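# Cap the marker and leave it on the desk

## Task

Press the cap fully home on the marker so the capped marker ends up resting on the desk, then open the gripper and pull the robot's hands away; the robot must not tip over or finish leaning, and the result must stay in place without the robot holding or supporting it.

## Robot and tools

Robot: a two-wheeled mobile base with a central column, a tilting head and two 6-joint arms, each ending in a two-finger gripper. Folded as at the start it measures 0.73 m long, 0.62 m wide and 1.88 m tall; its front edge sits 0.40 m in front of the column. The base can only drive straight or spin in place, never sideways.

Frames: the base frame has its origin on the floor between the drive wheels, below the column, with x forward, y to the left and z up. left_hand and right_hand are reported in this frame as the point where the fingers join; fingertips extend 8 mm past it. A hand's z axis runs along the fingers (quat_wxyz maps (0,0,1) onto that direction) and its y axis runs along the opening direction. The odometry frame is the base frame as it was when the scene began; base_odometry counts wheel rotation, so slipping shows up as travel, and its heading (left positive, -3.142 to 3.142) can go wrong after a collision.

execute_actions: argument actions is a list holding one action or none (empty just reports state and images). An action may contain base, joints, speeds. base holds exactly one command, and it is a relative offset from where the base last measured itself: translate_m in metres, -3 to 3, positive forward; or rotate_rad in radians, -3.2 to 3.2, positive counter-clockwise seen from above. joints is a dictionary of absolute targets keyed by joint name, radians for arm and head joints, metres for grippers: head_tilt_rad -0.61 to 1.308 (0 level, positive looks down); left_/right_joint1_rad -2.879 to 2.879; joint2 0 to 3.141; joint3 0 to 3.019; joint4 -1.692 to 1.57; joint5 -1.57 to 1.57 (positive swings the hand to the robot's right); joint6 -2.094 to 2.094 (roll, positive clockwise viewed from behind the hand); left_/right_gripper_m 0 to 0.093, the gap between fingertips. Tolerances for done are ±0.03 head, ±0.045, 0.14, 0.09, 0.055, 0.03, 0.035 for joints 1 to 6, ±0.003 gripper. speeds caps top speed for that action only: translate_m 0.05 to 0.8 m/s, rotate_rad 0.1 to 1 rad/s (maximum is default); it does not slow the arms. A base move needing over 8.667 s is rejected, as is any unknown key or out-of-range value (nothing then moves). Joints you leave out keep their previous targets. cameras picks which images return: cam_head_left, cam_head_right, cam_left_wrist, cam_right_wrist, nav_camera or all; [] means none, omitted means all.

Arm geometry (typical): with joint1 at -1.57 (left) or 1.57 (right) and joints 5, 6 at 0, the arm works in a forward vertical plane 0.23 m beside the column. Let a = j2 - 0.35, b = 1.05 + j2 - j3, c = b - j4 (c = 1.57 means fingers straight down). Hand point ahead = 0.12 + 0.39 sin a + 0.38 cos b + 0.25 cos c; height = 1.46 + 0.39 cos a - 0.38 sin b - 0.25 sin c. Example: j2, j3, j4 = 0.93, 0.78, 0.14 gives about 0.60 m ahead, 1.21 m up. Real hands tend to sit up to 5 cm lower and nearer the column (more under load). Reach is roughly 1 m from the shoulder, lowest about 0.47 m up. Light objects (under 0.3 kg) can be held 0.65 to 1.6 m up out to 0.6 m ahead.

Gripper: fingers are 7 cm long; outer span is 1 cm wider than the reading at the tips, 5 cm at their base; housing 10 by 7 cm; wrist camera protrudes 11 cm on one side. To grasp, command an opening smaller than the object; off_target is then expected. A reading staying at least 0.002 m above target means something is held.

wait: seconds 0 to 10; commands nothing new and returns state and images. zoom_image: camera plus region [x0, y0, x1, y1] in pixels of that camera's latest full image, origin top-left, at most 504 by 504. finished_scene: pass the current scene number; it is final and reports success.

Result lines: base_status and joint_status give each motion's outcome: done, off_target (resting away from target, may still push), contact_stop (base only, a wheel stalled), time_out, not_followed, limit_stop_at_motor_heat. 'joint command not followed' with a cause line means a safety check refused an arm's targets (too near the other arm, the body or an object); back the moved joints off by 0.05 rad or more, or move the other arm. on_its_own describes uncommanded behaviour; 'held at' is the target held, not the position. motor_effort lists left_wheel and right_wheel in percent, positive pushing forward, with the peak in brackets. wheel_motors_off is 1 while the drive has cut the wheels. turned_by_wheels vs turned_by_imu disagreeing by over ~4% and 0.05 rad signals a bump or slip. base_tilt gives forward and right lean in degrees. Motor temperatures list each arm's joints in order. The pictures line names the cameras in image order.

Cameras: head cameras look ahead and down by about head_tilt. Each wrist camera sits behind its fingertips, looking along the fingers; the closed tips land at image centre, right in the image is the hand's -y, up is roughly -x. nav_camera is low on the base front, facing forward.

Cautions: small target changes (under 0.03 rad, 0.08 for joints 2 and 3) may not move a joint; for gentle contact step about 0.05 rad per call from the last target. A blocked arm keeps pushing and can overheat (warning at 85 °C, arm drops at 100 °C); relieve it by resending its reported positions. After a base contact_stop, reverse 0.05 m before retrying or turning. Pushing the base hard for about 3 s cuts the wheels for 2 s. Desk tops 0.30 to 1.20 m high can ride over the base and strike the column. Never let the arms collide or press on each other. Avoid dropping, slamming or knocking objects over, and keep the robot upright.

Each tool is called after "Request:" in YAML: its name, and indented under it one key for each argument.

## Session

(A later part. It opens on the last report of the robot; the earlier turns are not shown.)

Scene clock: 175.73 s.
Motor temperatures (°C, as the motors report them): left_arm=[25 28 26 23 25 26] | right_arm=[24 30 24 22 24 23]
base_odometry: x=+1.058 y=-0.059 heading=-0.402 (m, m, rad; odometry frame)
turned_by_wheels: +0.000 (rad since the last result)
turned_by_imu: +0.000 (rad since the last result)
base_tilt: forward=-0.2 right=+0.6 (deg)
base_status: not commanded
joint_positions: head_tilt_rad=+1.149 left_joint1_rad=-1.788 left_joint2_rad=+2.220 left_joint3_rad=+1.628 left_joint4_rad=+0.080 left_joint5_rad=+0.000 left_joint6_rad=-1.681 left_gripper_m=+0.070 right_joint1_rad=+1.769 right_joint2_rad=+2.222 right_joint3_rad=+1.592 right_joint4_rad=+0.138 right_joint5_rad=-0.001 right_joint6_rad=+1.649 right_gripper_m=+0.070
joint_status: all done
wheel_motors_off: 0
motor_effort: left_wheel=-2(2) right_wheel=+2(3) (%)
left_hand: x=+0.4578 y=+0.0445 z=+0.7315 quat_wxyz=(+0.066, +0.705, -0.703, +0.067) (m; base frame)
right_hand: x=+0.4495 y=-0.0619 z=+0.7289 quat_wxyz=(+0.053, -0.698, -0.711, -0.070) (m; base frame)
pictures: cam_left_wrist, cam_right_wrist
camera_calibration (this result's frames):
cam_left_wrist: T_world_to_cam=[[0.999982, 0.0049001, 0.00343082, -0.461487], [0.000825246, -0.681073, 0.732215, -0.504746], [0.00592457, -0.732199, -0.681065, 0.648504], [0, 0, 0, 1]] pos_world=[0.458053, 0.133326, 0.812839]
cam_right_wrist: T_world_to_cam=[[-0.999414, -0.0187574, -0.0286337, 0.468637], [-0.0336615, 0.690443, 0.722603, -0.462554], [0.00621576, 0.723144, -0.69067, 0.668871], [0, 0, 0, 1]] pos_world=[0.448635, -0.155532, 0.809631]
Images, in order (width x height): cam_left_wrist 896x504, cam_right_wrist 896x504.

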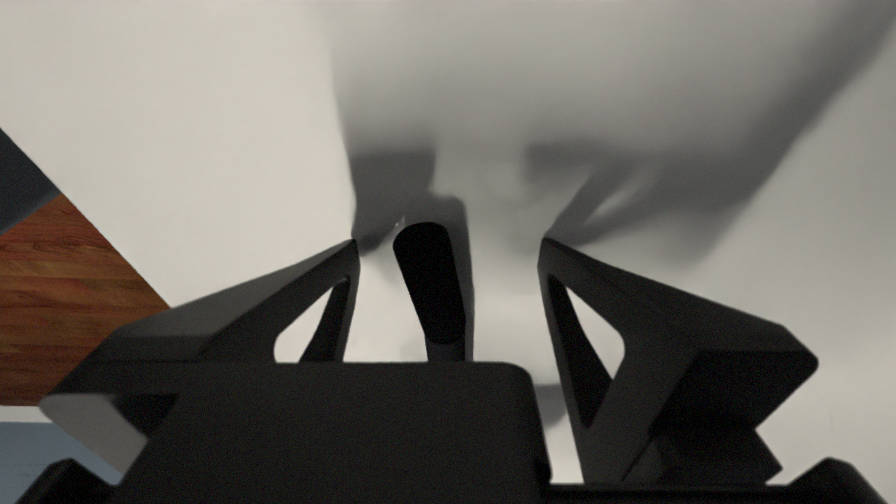

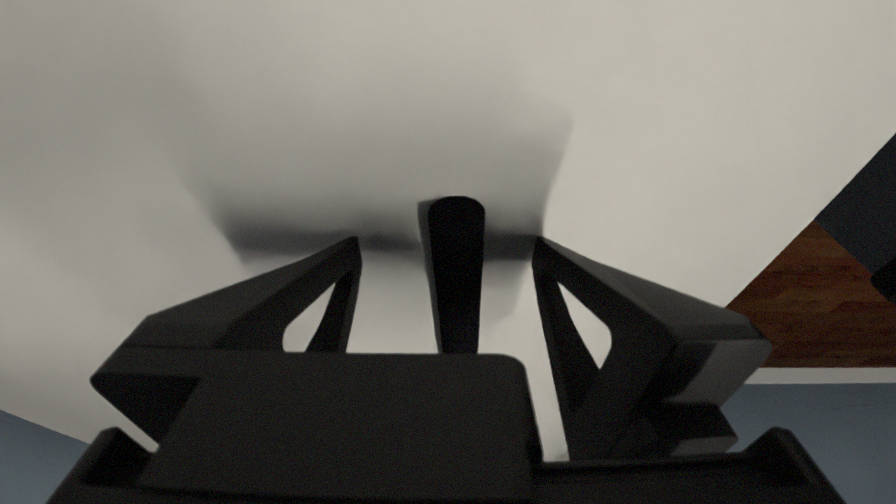

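Request:
execute_actions:
  actions:
    - {"joints":{"left_gripper_m":0,"right_gripper_m":0}}
  cameras: ["cam_left_wrist"]

Request:
execute_actions:
  actions:
    - {"joints":{"left_joint1_rad":-1.84,"right_joint1_rad":1.82}}
  cameras: ["cam_left_wrist","cam_head_left"]

Request:
zoom_image:
  camera: "cam_left_wrist"
  region: [400,280,500,370]

Request:
zoom_image:
  camera: "cam_head_left"
  region: [370,160,510,240]

Scene clock: 186.03 s.
Motor temperatures (°C, as the motors report them): left_arm=[25 28 26 23 25 26] | right_arm=[24 30 24 22 24 23]
base_odometry: x=+1.058 y=-0.059 heading=-0.402 (m, m, rad; odometry frame)
turned_by_wheels: +0.000 (rad since the last result)
turned_by_imu: +0.001 (rad since the last result)
base_tilt: forward=-0.5 right=+0.7 (deg)
base_status: not commanded
joint_positions: head_tilt_rad=+1.149 left_joint1_rad=-1.788 left_joint2_rad=+2.220 left_joint3_rad=+1.628 left_joint4_rad=+0.080 left_joint5_rad=+0.000 left_joint6_rad=-1.682 left_gripper_m=+0.018 right_joint1_rad=+1.769 right_joint2_rad=+2.224 right_joint3_rad=+1.590 right_joint4_rad=+0.138 right_joint5_rad=-0.001 right_joint6_rad=+1.649 right_gripper_m=+0.017
joint_status: left_gripper_m off_target (ended at +0.018, target +0.000); right_gripper_m off_target (ended at +0.017, target +0.000)
wheel_motors_off: 0
motor_effort: left_wheel=-2(2) right_wheel=+2(2) (%)
left_hand: x=+0.4578 y=+0.0445 z=+0.7315 quat_wxyz=(+0.066, +0.705, -0.703, +0.067) (m; base frame)
right_hand: x=+0.4469 y=-0.0619 z=+0.7285 quat_wxyz=(+0.055, -0.698, -0.711, -0.069) (m; base frame)
pictures: cam_left_wrist
camera_calibration (this result's frames):
cam_left_wrist: T_world_to_cam=[[0.999977, 0.00602411, 0.0032157, -0.461377], [0.0017483, -0.68107, 0.732216, -0.50517], [0.00660106, -0.732193, -0.681065, 0.648194], [0, 0, 0, 1]] pos_world=[0.457971, 0.133326, 0.812839]
Images, in order (width x height): cam_left_wrist 896x504.

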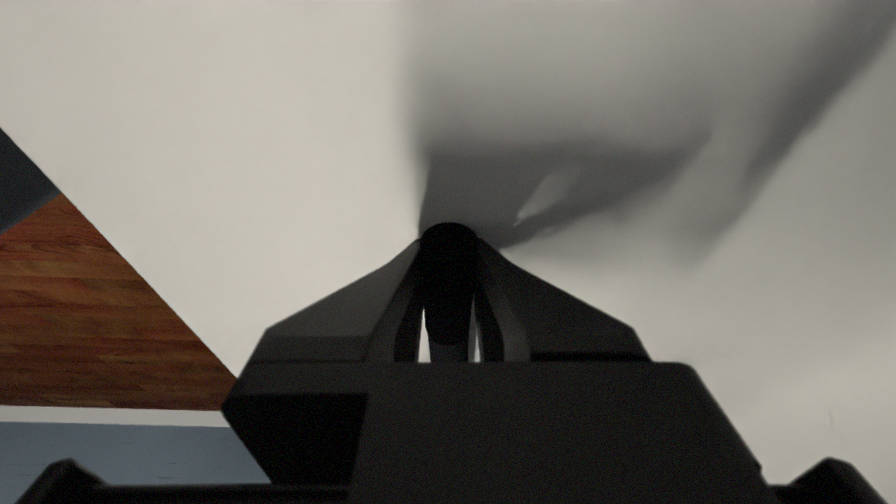

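Scene clock: 187.67 s.
Motor temperatures (°C, as the motors report them): left_arm=[25 28 26 23 25 26] | right_arm=[24 30 24 22 24 23]
base_odometry: x=+1.058 y=-0.059 heading=-0.402 (m, m, rad; odometry frame)
turned_by_wheels: +0.000 (rad since the last result)
turned_by_imu: +0.001 (rad since the last result)
base_tilt: forward=-0.3 right=+0.6 (deg)
base_status: not commanded
joint_positions: head_tilt_rad=+1.149 left_joint1_rad=-1.794 left_joint2_rad=+2.220 left_joint3_rad=+1.628 left_joint4_rad=+0.080 left_joint5_rad=-0.015 left_joint6_rad=-1.683 left_gripper_m=+0.018 right_joint1_rad=+1.775 right_joint2_rad=+2.224 right_joint3_rad=+1.590 right_joint4_rad=+0.138 right_joint5_rad=+0.014 right_joint6_rad=+1.649 right_gripper_m=+0.017
joint_status: left_joint1_rad time_out (moved -0.006 of -0.052); the others done
wheel_motors_off: 0
on_its_own: left_joint1_rad reads -1.794 and still pushes toward -1.840 since a time_out
motor_effort: left_wheel=-2(2) right_wheel=+2(2) (%)
left_hand: x=+0.4575 y=+0.0417 z=+0.7320 quat_wxyz=(+0.063, +0.705, -0.704, +0.064) (m; base frame)
right_hand: x=+0.4463 y=-0.0594 z=+0.7288 quat_wxyz=(+0.051, -0.697, -0.712, -0.066) (m; base frame)
pictures: cam_head_left, cam_left_wrist
camera_calibration (this result's frames):
cam_head_left: T_world_to_cam=[[-0.0361113, -0.996628, 0.0736729, -0.0640504], [-0.942952, 0.00956574, -0.332791, 0.56194], [0.330965, -0.0814876, -0.940118, 1.35113], [0, 0, 0, 1]] pos_world=[0.0803942, 0.0408903, 1.46195]
cam_left_wrist: T_world_to_cam=[[0.99998, 0.00419868, 0.00464405, -0.462023], [-0.000483645, -0.687757, 0.725941, -0.501586], [0.00624197, -0.725929, -0.687742, 0.651319], [0, 0, 0, 1]] pos_world=[0.457706, 0.129782, 0.814206]
Images, in order (width x height): cam_head_left 896x504, cam_left_wrist 896x504.

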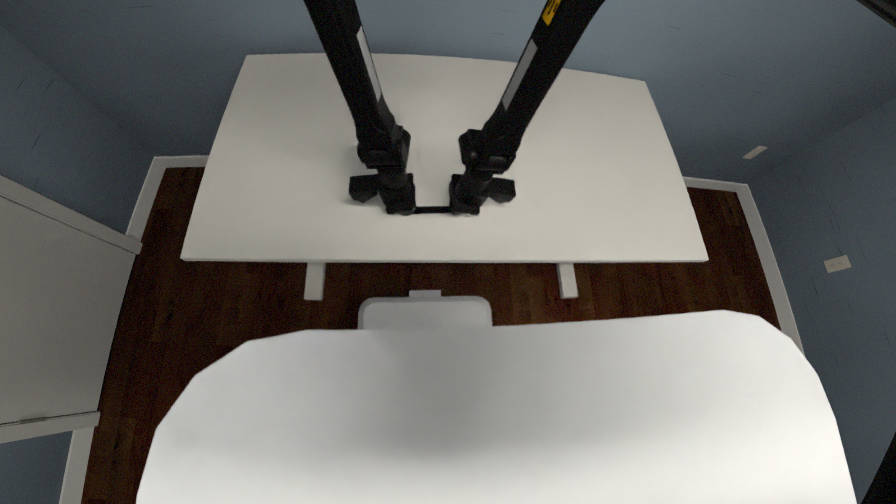

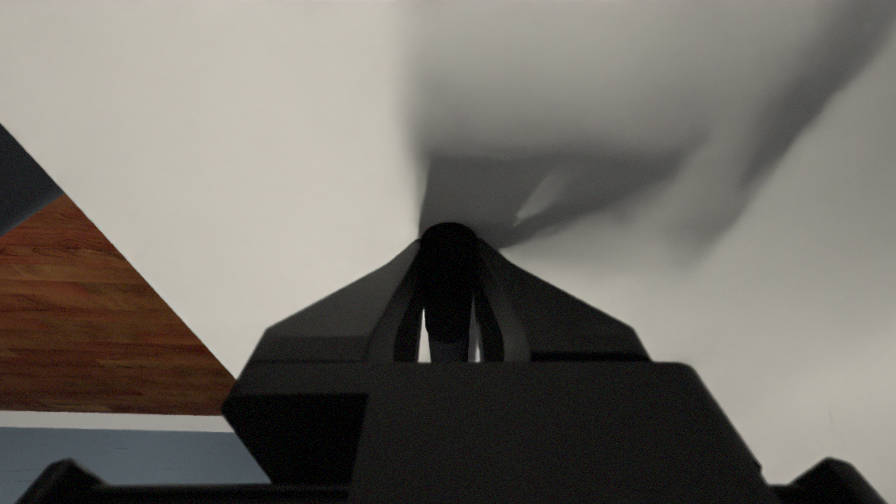

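Region (400, 280, 500, 370) of cam_left_wrist's 896x504 image, scaled by 5.040, with more detail than that image has; it fills the top 454 rows of this view, and the rest is white.

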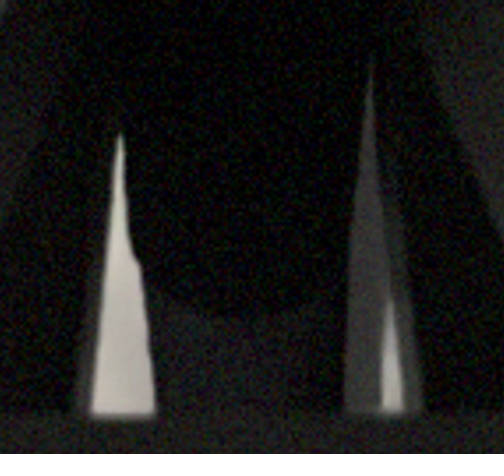

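Region (370, 160, 510, 240) of cam_head_left's 896x504 image, scaled by 3.600, with more detail than that image has; it fills the top 288 rows of this view, and the rest is white.

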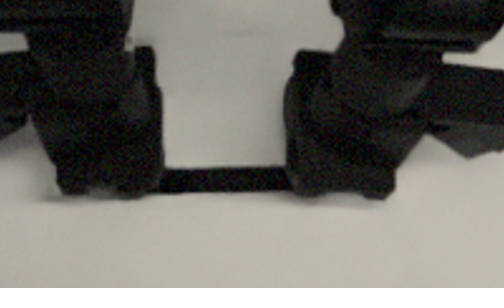

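Request:
execute_actions:
  actions:
    - {"joints":{"left_joint1_rad":-1.785,"right_joint1_rad":1.765,"left_joint2_rad":2.22,"right_joint2_rad":2.224,"left_gripper_m":0.085,"right_gripper_m":0.085}}
  cameras: ["cam_left_wrist"]

Request:
execute_actions:
  actions:
    - {"joints":{"left_joint2_rad":2.12,"left_joint3_rad":1.54,"right_joint2_rad":2.12,"right_joint3_rad":1.5}}
  cameras: []

Request:
execute_actions:
  actions:
    - {"joints":{"left_joint2_rad":1.95,"left_joint3_rad":1.36,"right_joint2_rad":1.95,"right_joint3_rad":1.33}}
  cameras: ["cam_left_wrist"]

Request:
execute_actions:
  actions:
    - {"base":{"translate_m":-0.3},"joints":{"left_joint1_rad":-1.5,"right_joint1_rad":1.5,"left_joint2_rad":1.8,"right_joint2_rad":1.8,"head_tilt_rad":0.9}}
  cameras: ["cam_head_left"]

Request:
zoom_image:
  camera: "cam_head_left"
  region: [385,180,475,240]

Scene clock: 200.83 s.
Motor temperatures (°C, as the motors report them): left_arm=[25 28 26 23 25 26] | right_arm=[24 30 24 22 24 23]
base_odometry: x=+1.058 y=-0.059 heading=-0.402 (m, m, rad; odometry frame)
turned_by_wheels: +0.000 (rad since the last result)
turned_by_imu: +0.001 (rad since the last result)
base_tilt: forward=-0.5 right=+0.7 (deg)
base_status: not commanded
joint_positions: head_tilt_rad=+1.149 left_joint1_rad=-1.793 left_joint2_rad=+2.220 left_joint3_rad=+1.628 left_joint4_rad=+0.080 left_joint5_rad=-0.003 left_joint6_rad=-1.683 left_gripper_m=+0.085 right_joint1_rad=+1.773 right_joint2_rad=+2.223 right_joint3_rad=+1.590 right_joint4_rad=+0.138 right_joint5_rad=+0.001 right_joint6_rad=+1.649 right_gripper_m=+0.085
joint_status: all done
wheel_motors_off: 0
motor_effort: left_wheel=-2(2) right_wheel=+2(2) (%)
left_hand: x=+0.4575 y=+0.0410 z=+0.7321 quat_wxyz=(+0.067, +0.705, -0.703, +0.068) (m; base frame)
right_hand: x=+0.4471 y=-0.0588 z=+0.7293 quat_wxyz=(+0.055, -0.697, -0.711, -0.070) (m; base frame)
pictures: cam_left_wrist
camera_calibration (this result's frames):
cam_left_wrist: T_world_to_cam=[[0.999983, 0.00474685, 0.00336133, -0.461028], [0.000766644, -0.680425, 0.732818, -0.508043], [0.00576571, -0.732803, -0.680417, 0.646045], [0, 0, 0, 1]] pos_world=[0.457685, 0.129927, 0.813433]
Images, in order (width x height): cam_left_wrist 896x504.

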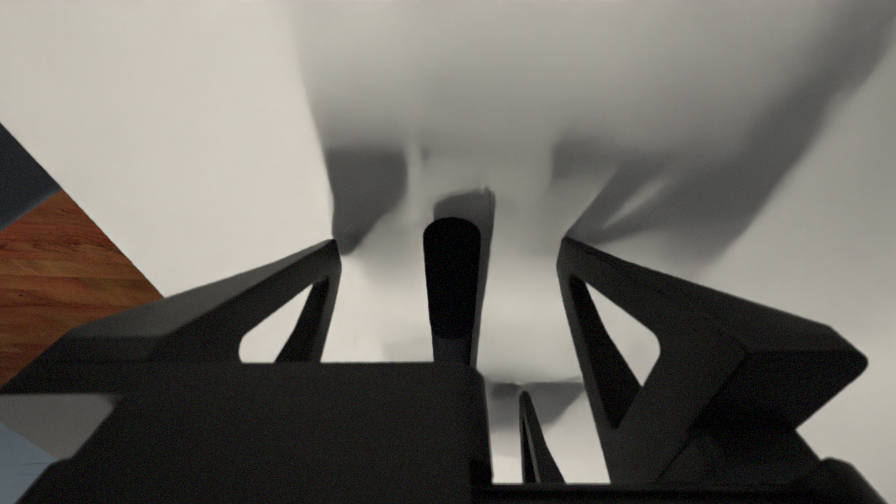

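Scene clock: 201.70 s.
Motor temperatures (°C, as the motors report them): left_arm=[25 28 26 23 25 26] | right_arm=[24 30 24 22 24 23]
base_odometry: x=+1.058 y=-0.059 heading=-0.402 (m, m, rad; odometry frame)
turned_by_wheels: +0.000 (rad since the last result)
turned_by_imu: +0.000 (rad since the last result)
base_tilt: forward=-0.3 right=+0.7 (deg)
base_status: not commanded
joint_positions: head_tilt_rad=+1.149 left_joint1_rad=-1.793 left_joint2_rad=+2.126 left_joint3_rad=+1.542 left_joint4_rad=+0.080 left_joint5_rad=-0.003 left_joint6_rad=-1.683 left_gripper_m=+0.085 right_joint1_rad=+1.773 right_joint2_rad=+2.122 right_joint3_rad=+1.498 right_joint4_rad=+0.138 right_joint5_rad=+0.001 right_joint6_rad=+1.649 right_gripper_m=+0.085
joint_status: all done
wheel_motors_off: 0
motor_effort: left_wheel=-2(2) right_wheel=+2(2) (%)
left_hand: x=+0.4722 y=+0.0461 z=+0.7667 quat_wxyz=(+0.064, +0.705, -0.703, +0.071) (m; base frame)
right_hand: x=+0.4634 y=-0.0637 z=+0.7663 quat_wxyz=(+0.052, -0.697, -0.711, -0.074) (m; base frame)
pictures: none
No camera images: the call's "cameras" was empty. Leave "cameras" out to get every camera's image.

Scene clock: 202.73 s.
Motor temperatures (°C, as the motors report them): left_arm=[25 28 26 23 25 26] | right_arm=[24 30 24 22 24 23]
base_odometry: x=+1.058 y=-0.059 heading=-0.402 (m, m, rad; odometry frame)
turned_by_wheels: +0.000 (rad since the last result)
turned_by_imu: +0.000 (rad since the last result)
base_tilt: forward=-0.3 right=+0.7 (deg)
base_status: not commanded
joint_positions: head_tilt_rad=+1.149 left_joint1_rad=-1.793 left_joint2_rad=+1.945 left_joint3_rad=+1.364 left_joint4_rad=+0.080 left_joint5_rad=-0.003 left_joint6_rad=-1.683 left_gripper_m=+0.085 right_joint1_rad=+1.773 right_joint2_rad=+1.942 right_joint3_rad=+1.332 right_joint4_rad=+0.138 right_joint5_rad=+0.001 right_joint6_rad=+1.649 right_gripper_m=+0.085
joint_status: all done
wheel_motors_off: 0
motor_effort: left_wheel=-1(2) right_wheel=+2(2) (%)
left_hand: x=+0.4823 y=+0.0581 z=+0.8342 quat_wxyz=(+0.064, +0.705, -0.703, +0.072) (m; base frame)
right_hand: x=+0.4803 y=-0.0739 z=+0.8337 quat_wxyz=(+0.048, -0.698, -0.711, -0.079) (m; base frame)
pictures: cam_left_wrist
camera_calibration (this result's frames):
cam_left_wrist: T_world_to_cam=[[0.999888, 0.00671228, 0.0133586, -0.494679], [-0.00524367, -0.67932, 0.733824, -0.569232], [0.0140004, -0.733812, -0.679209, 0.722927], [0, 0, 0, 1]] pos_world=[0.481517, 0.147122, 0.915342]
Images, in order (width x height): cam_left_wrist 896x504.

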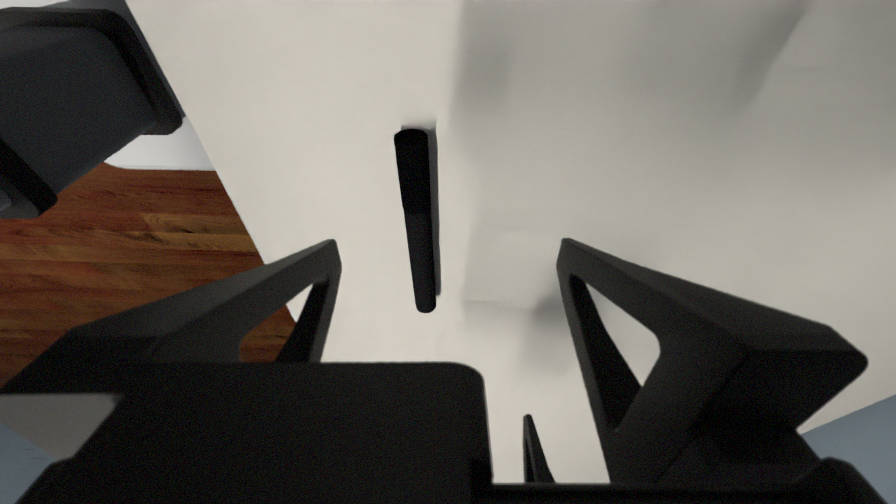

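Scene clock: 204.87 s.
Motor temperatures (°C, as the motors report them): left_arm=[25 28 26 23 25 26] | right_arm=[24 30 24 22 24 23]
base_odometry: x=+0.782 y=+0.059 heading=-0.403 (m, m, rad; odometry frame)
turned_by_wheels: -0.001 (rad since the last result)
turned_by_imu: +0.000 (rad since the last result)
base_tilt: forward=-0.5 right=+0.7 (deg)
base_status: done
joint_positions: head_tilt_rad=+0.914 left_joint1_rad=-1.504 left_joint2_rad=+1.791 left_joint3_rad=+1.355 left_joint4_rad=+0.080 left_joint5_rad=-0.002 left_joint6_rad=-1.683 left_gripper_m=+0.085 right_joint1_rad=+1.506 right_joint2_rad=+1.793 right_joint3_rad=+1.330 right_joint4_rad=+0.138 right_joint5_rad=+0.000 right_joint6_rad=+1.649 right_gripper_m=+0.085
joint_status: all done
wheel_motors_off: 0
motor_effort: left_wheel=-1(33) right_wheel=+1(56) (%)
left_hand: x=+0.5791 y=+0.2751 z=+0.8830 quat_wxyz=(-0.079, +0.752, -0.653, +0.042) (m; base frame)
right_hand: x=+0.5766 y=-0.2737 z=+0.8830 quat_wxyz=(-0.089, -0.739, -0.665, -0.053) (m; base frame)
pictures: cam_head_left
camera_calibration (this result's frames):
cam_head_left: T_world_to_cam=[[-0.0522574, -0.996628, 0.0632526, -0.0471958], [-0.83968, 0.00956574, -0.542997, 0.880493], [0.540561, -0.0814876, -0.837349, 1.18238], [0, 0, 0, 1]] pos_world=[0.0977159, 0.0408903, 1.47116]
Images, in order (width x height): cam_head_left 896x504.

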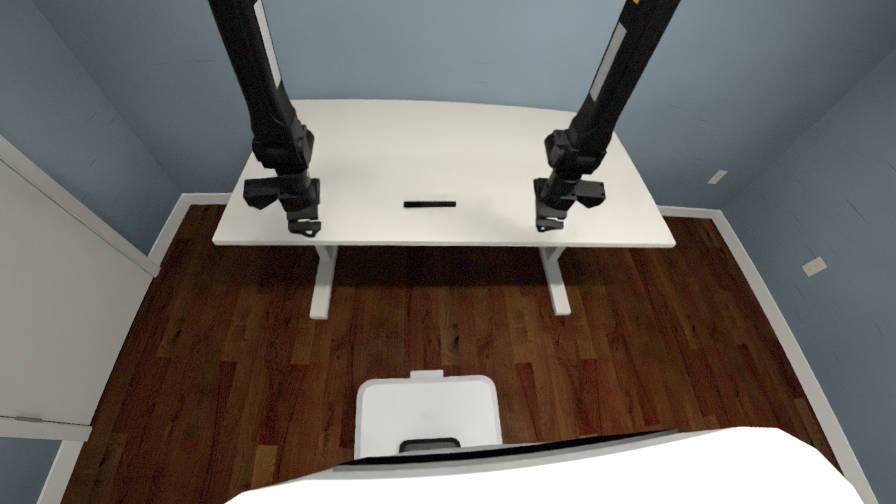

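Region (385, 180, 475, 240) of cam_head_left's 896x504 image, scaled by 5.600, with more detail than that image has.

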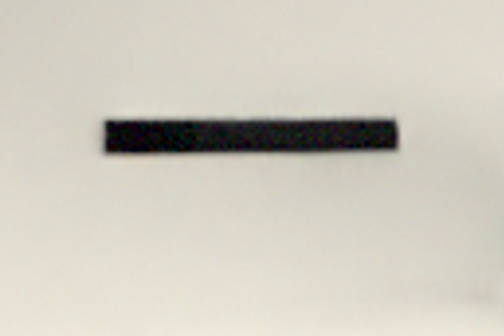

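Request:
finished_scene:
  scene: 2

The scene is finished: the task was done.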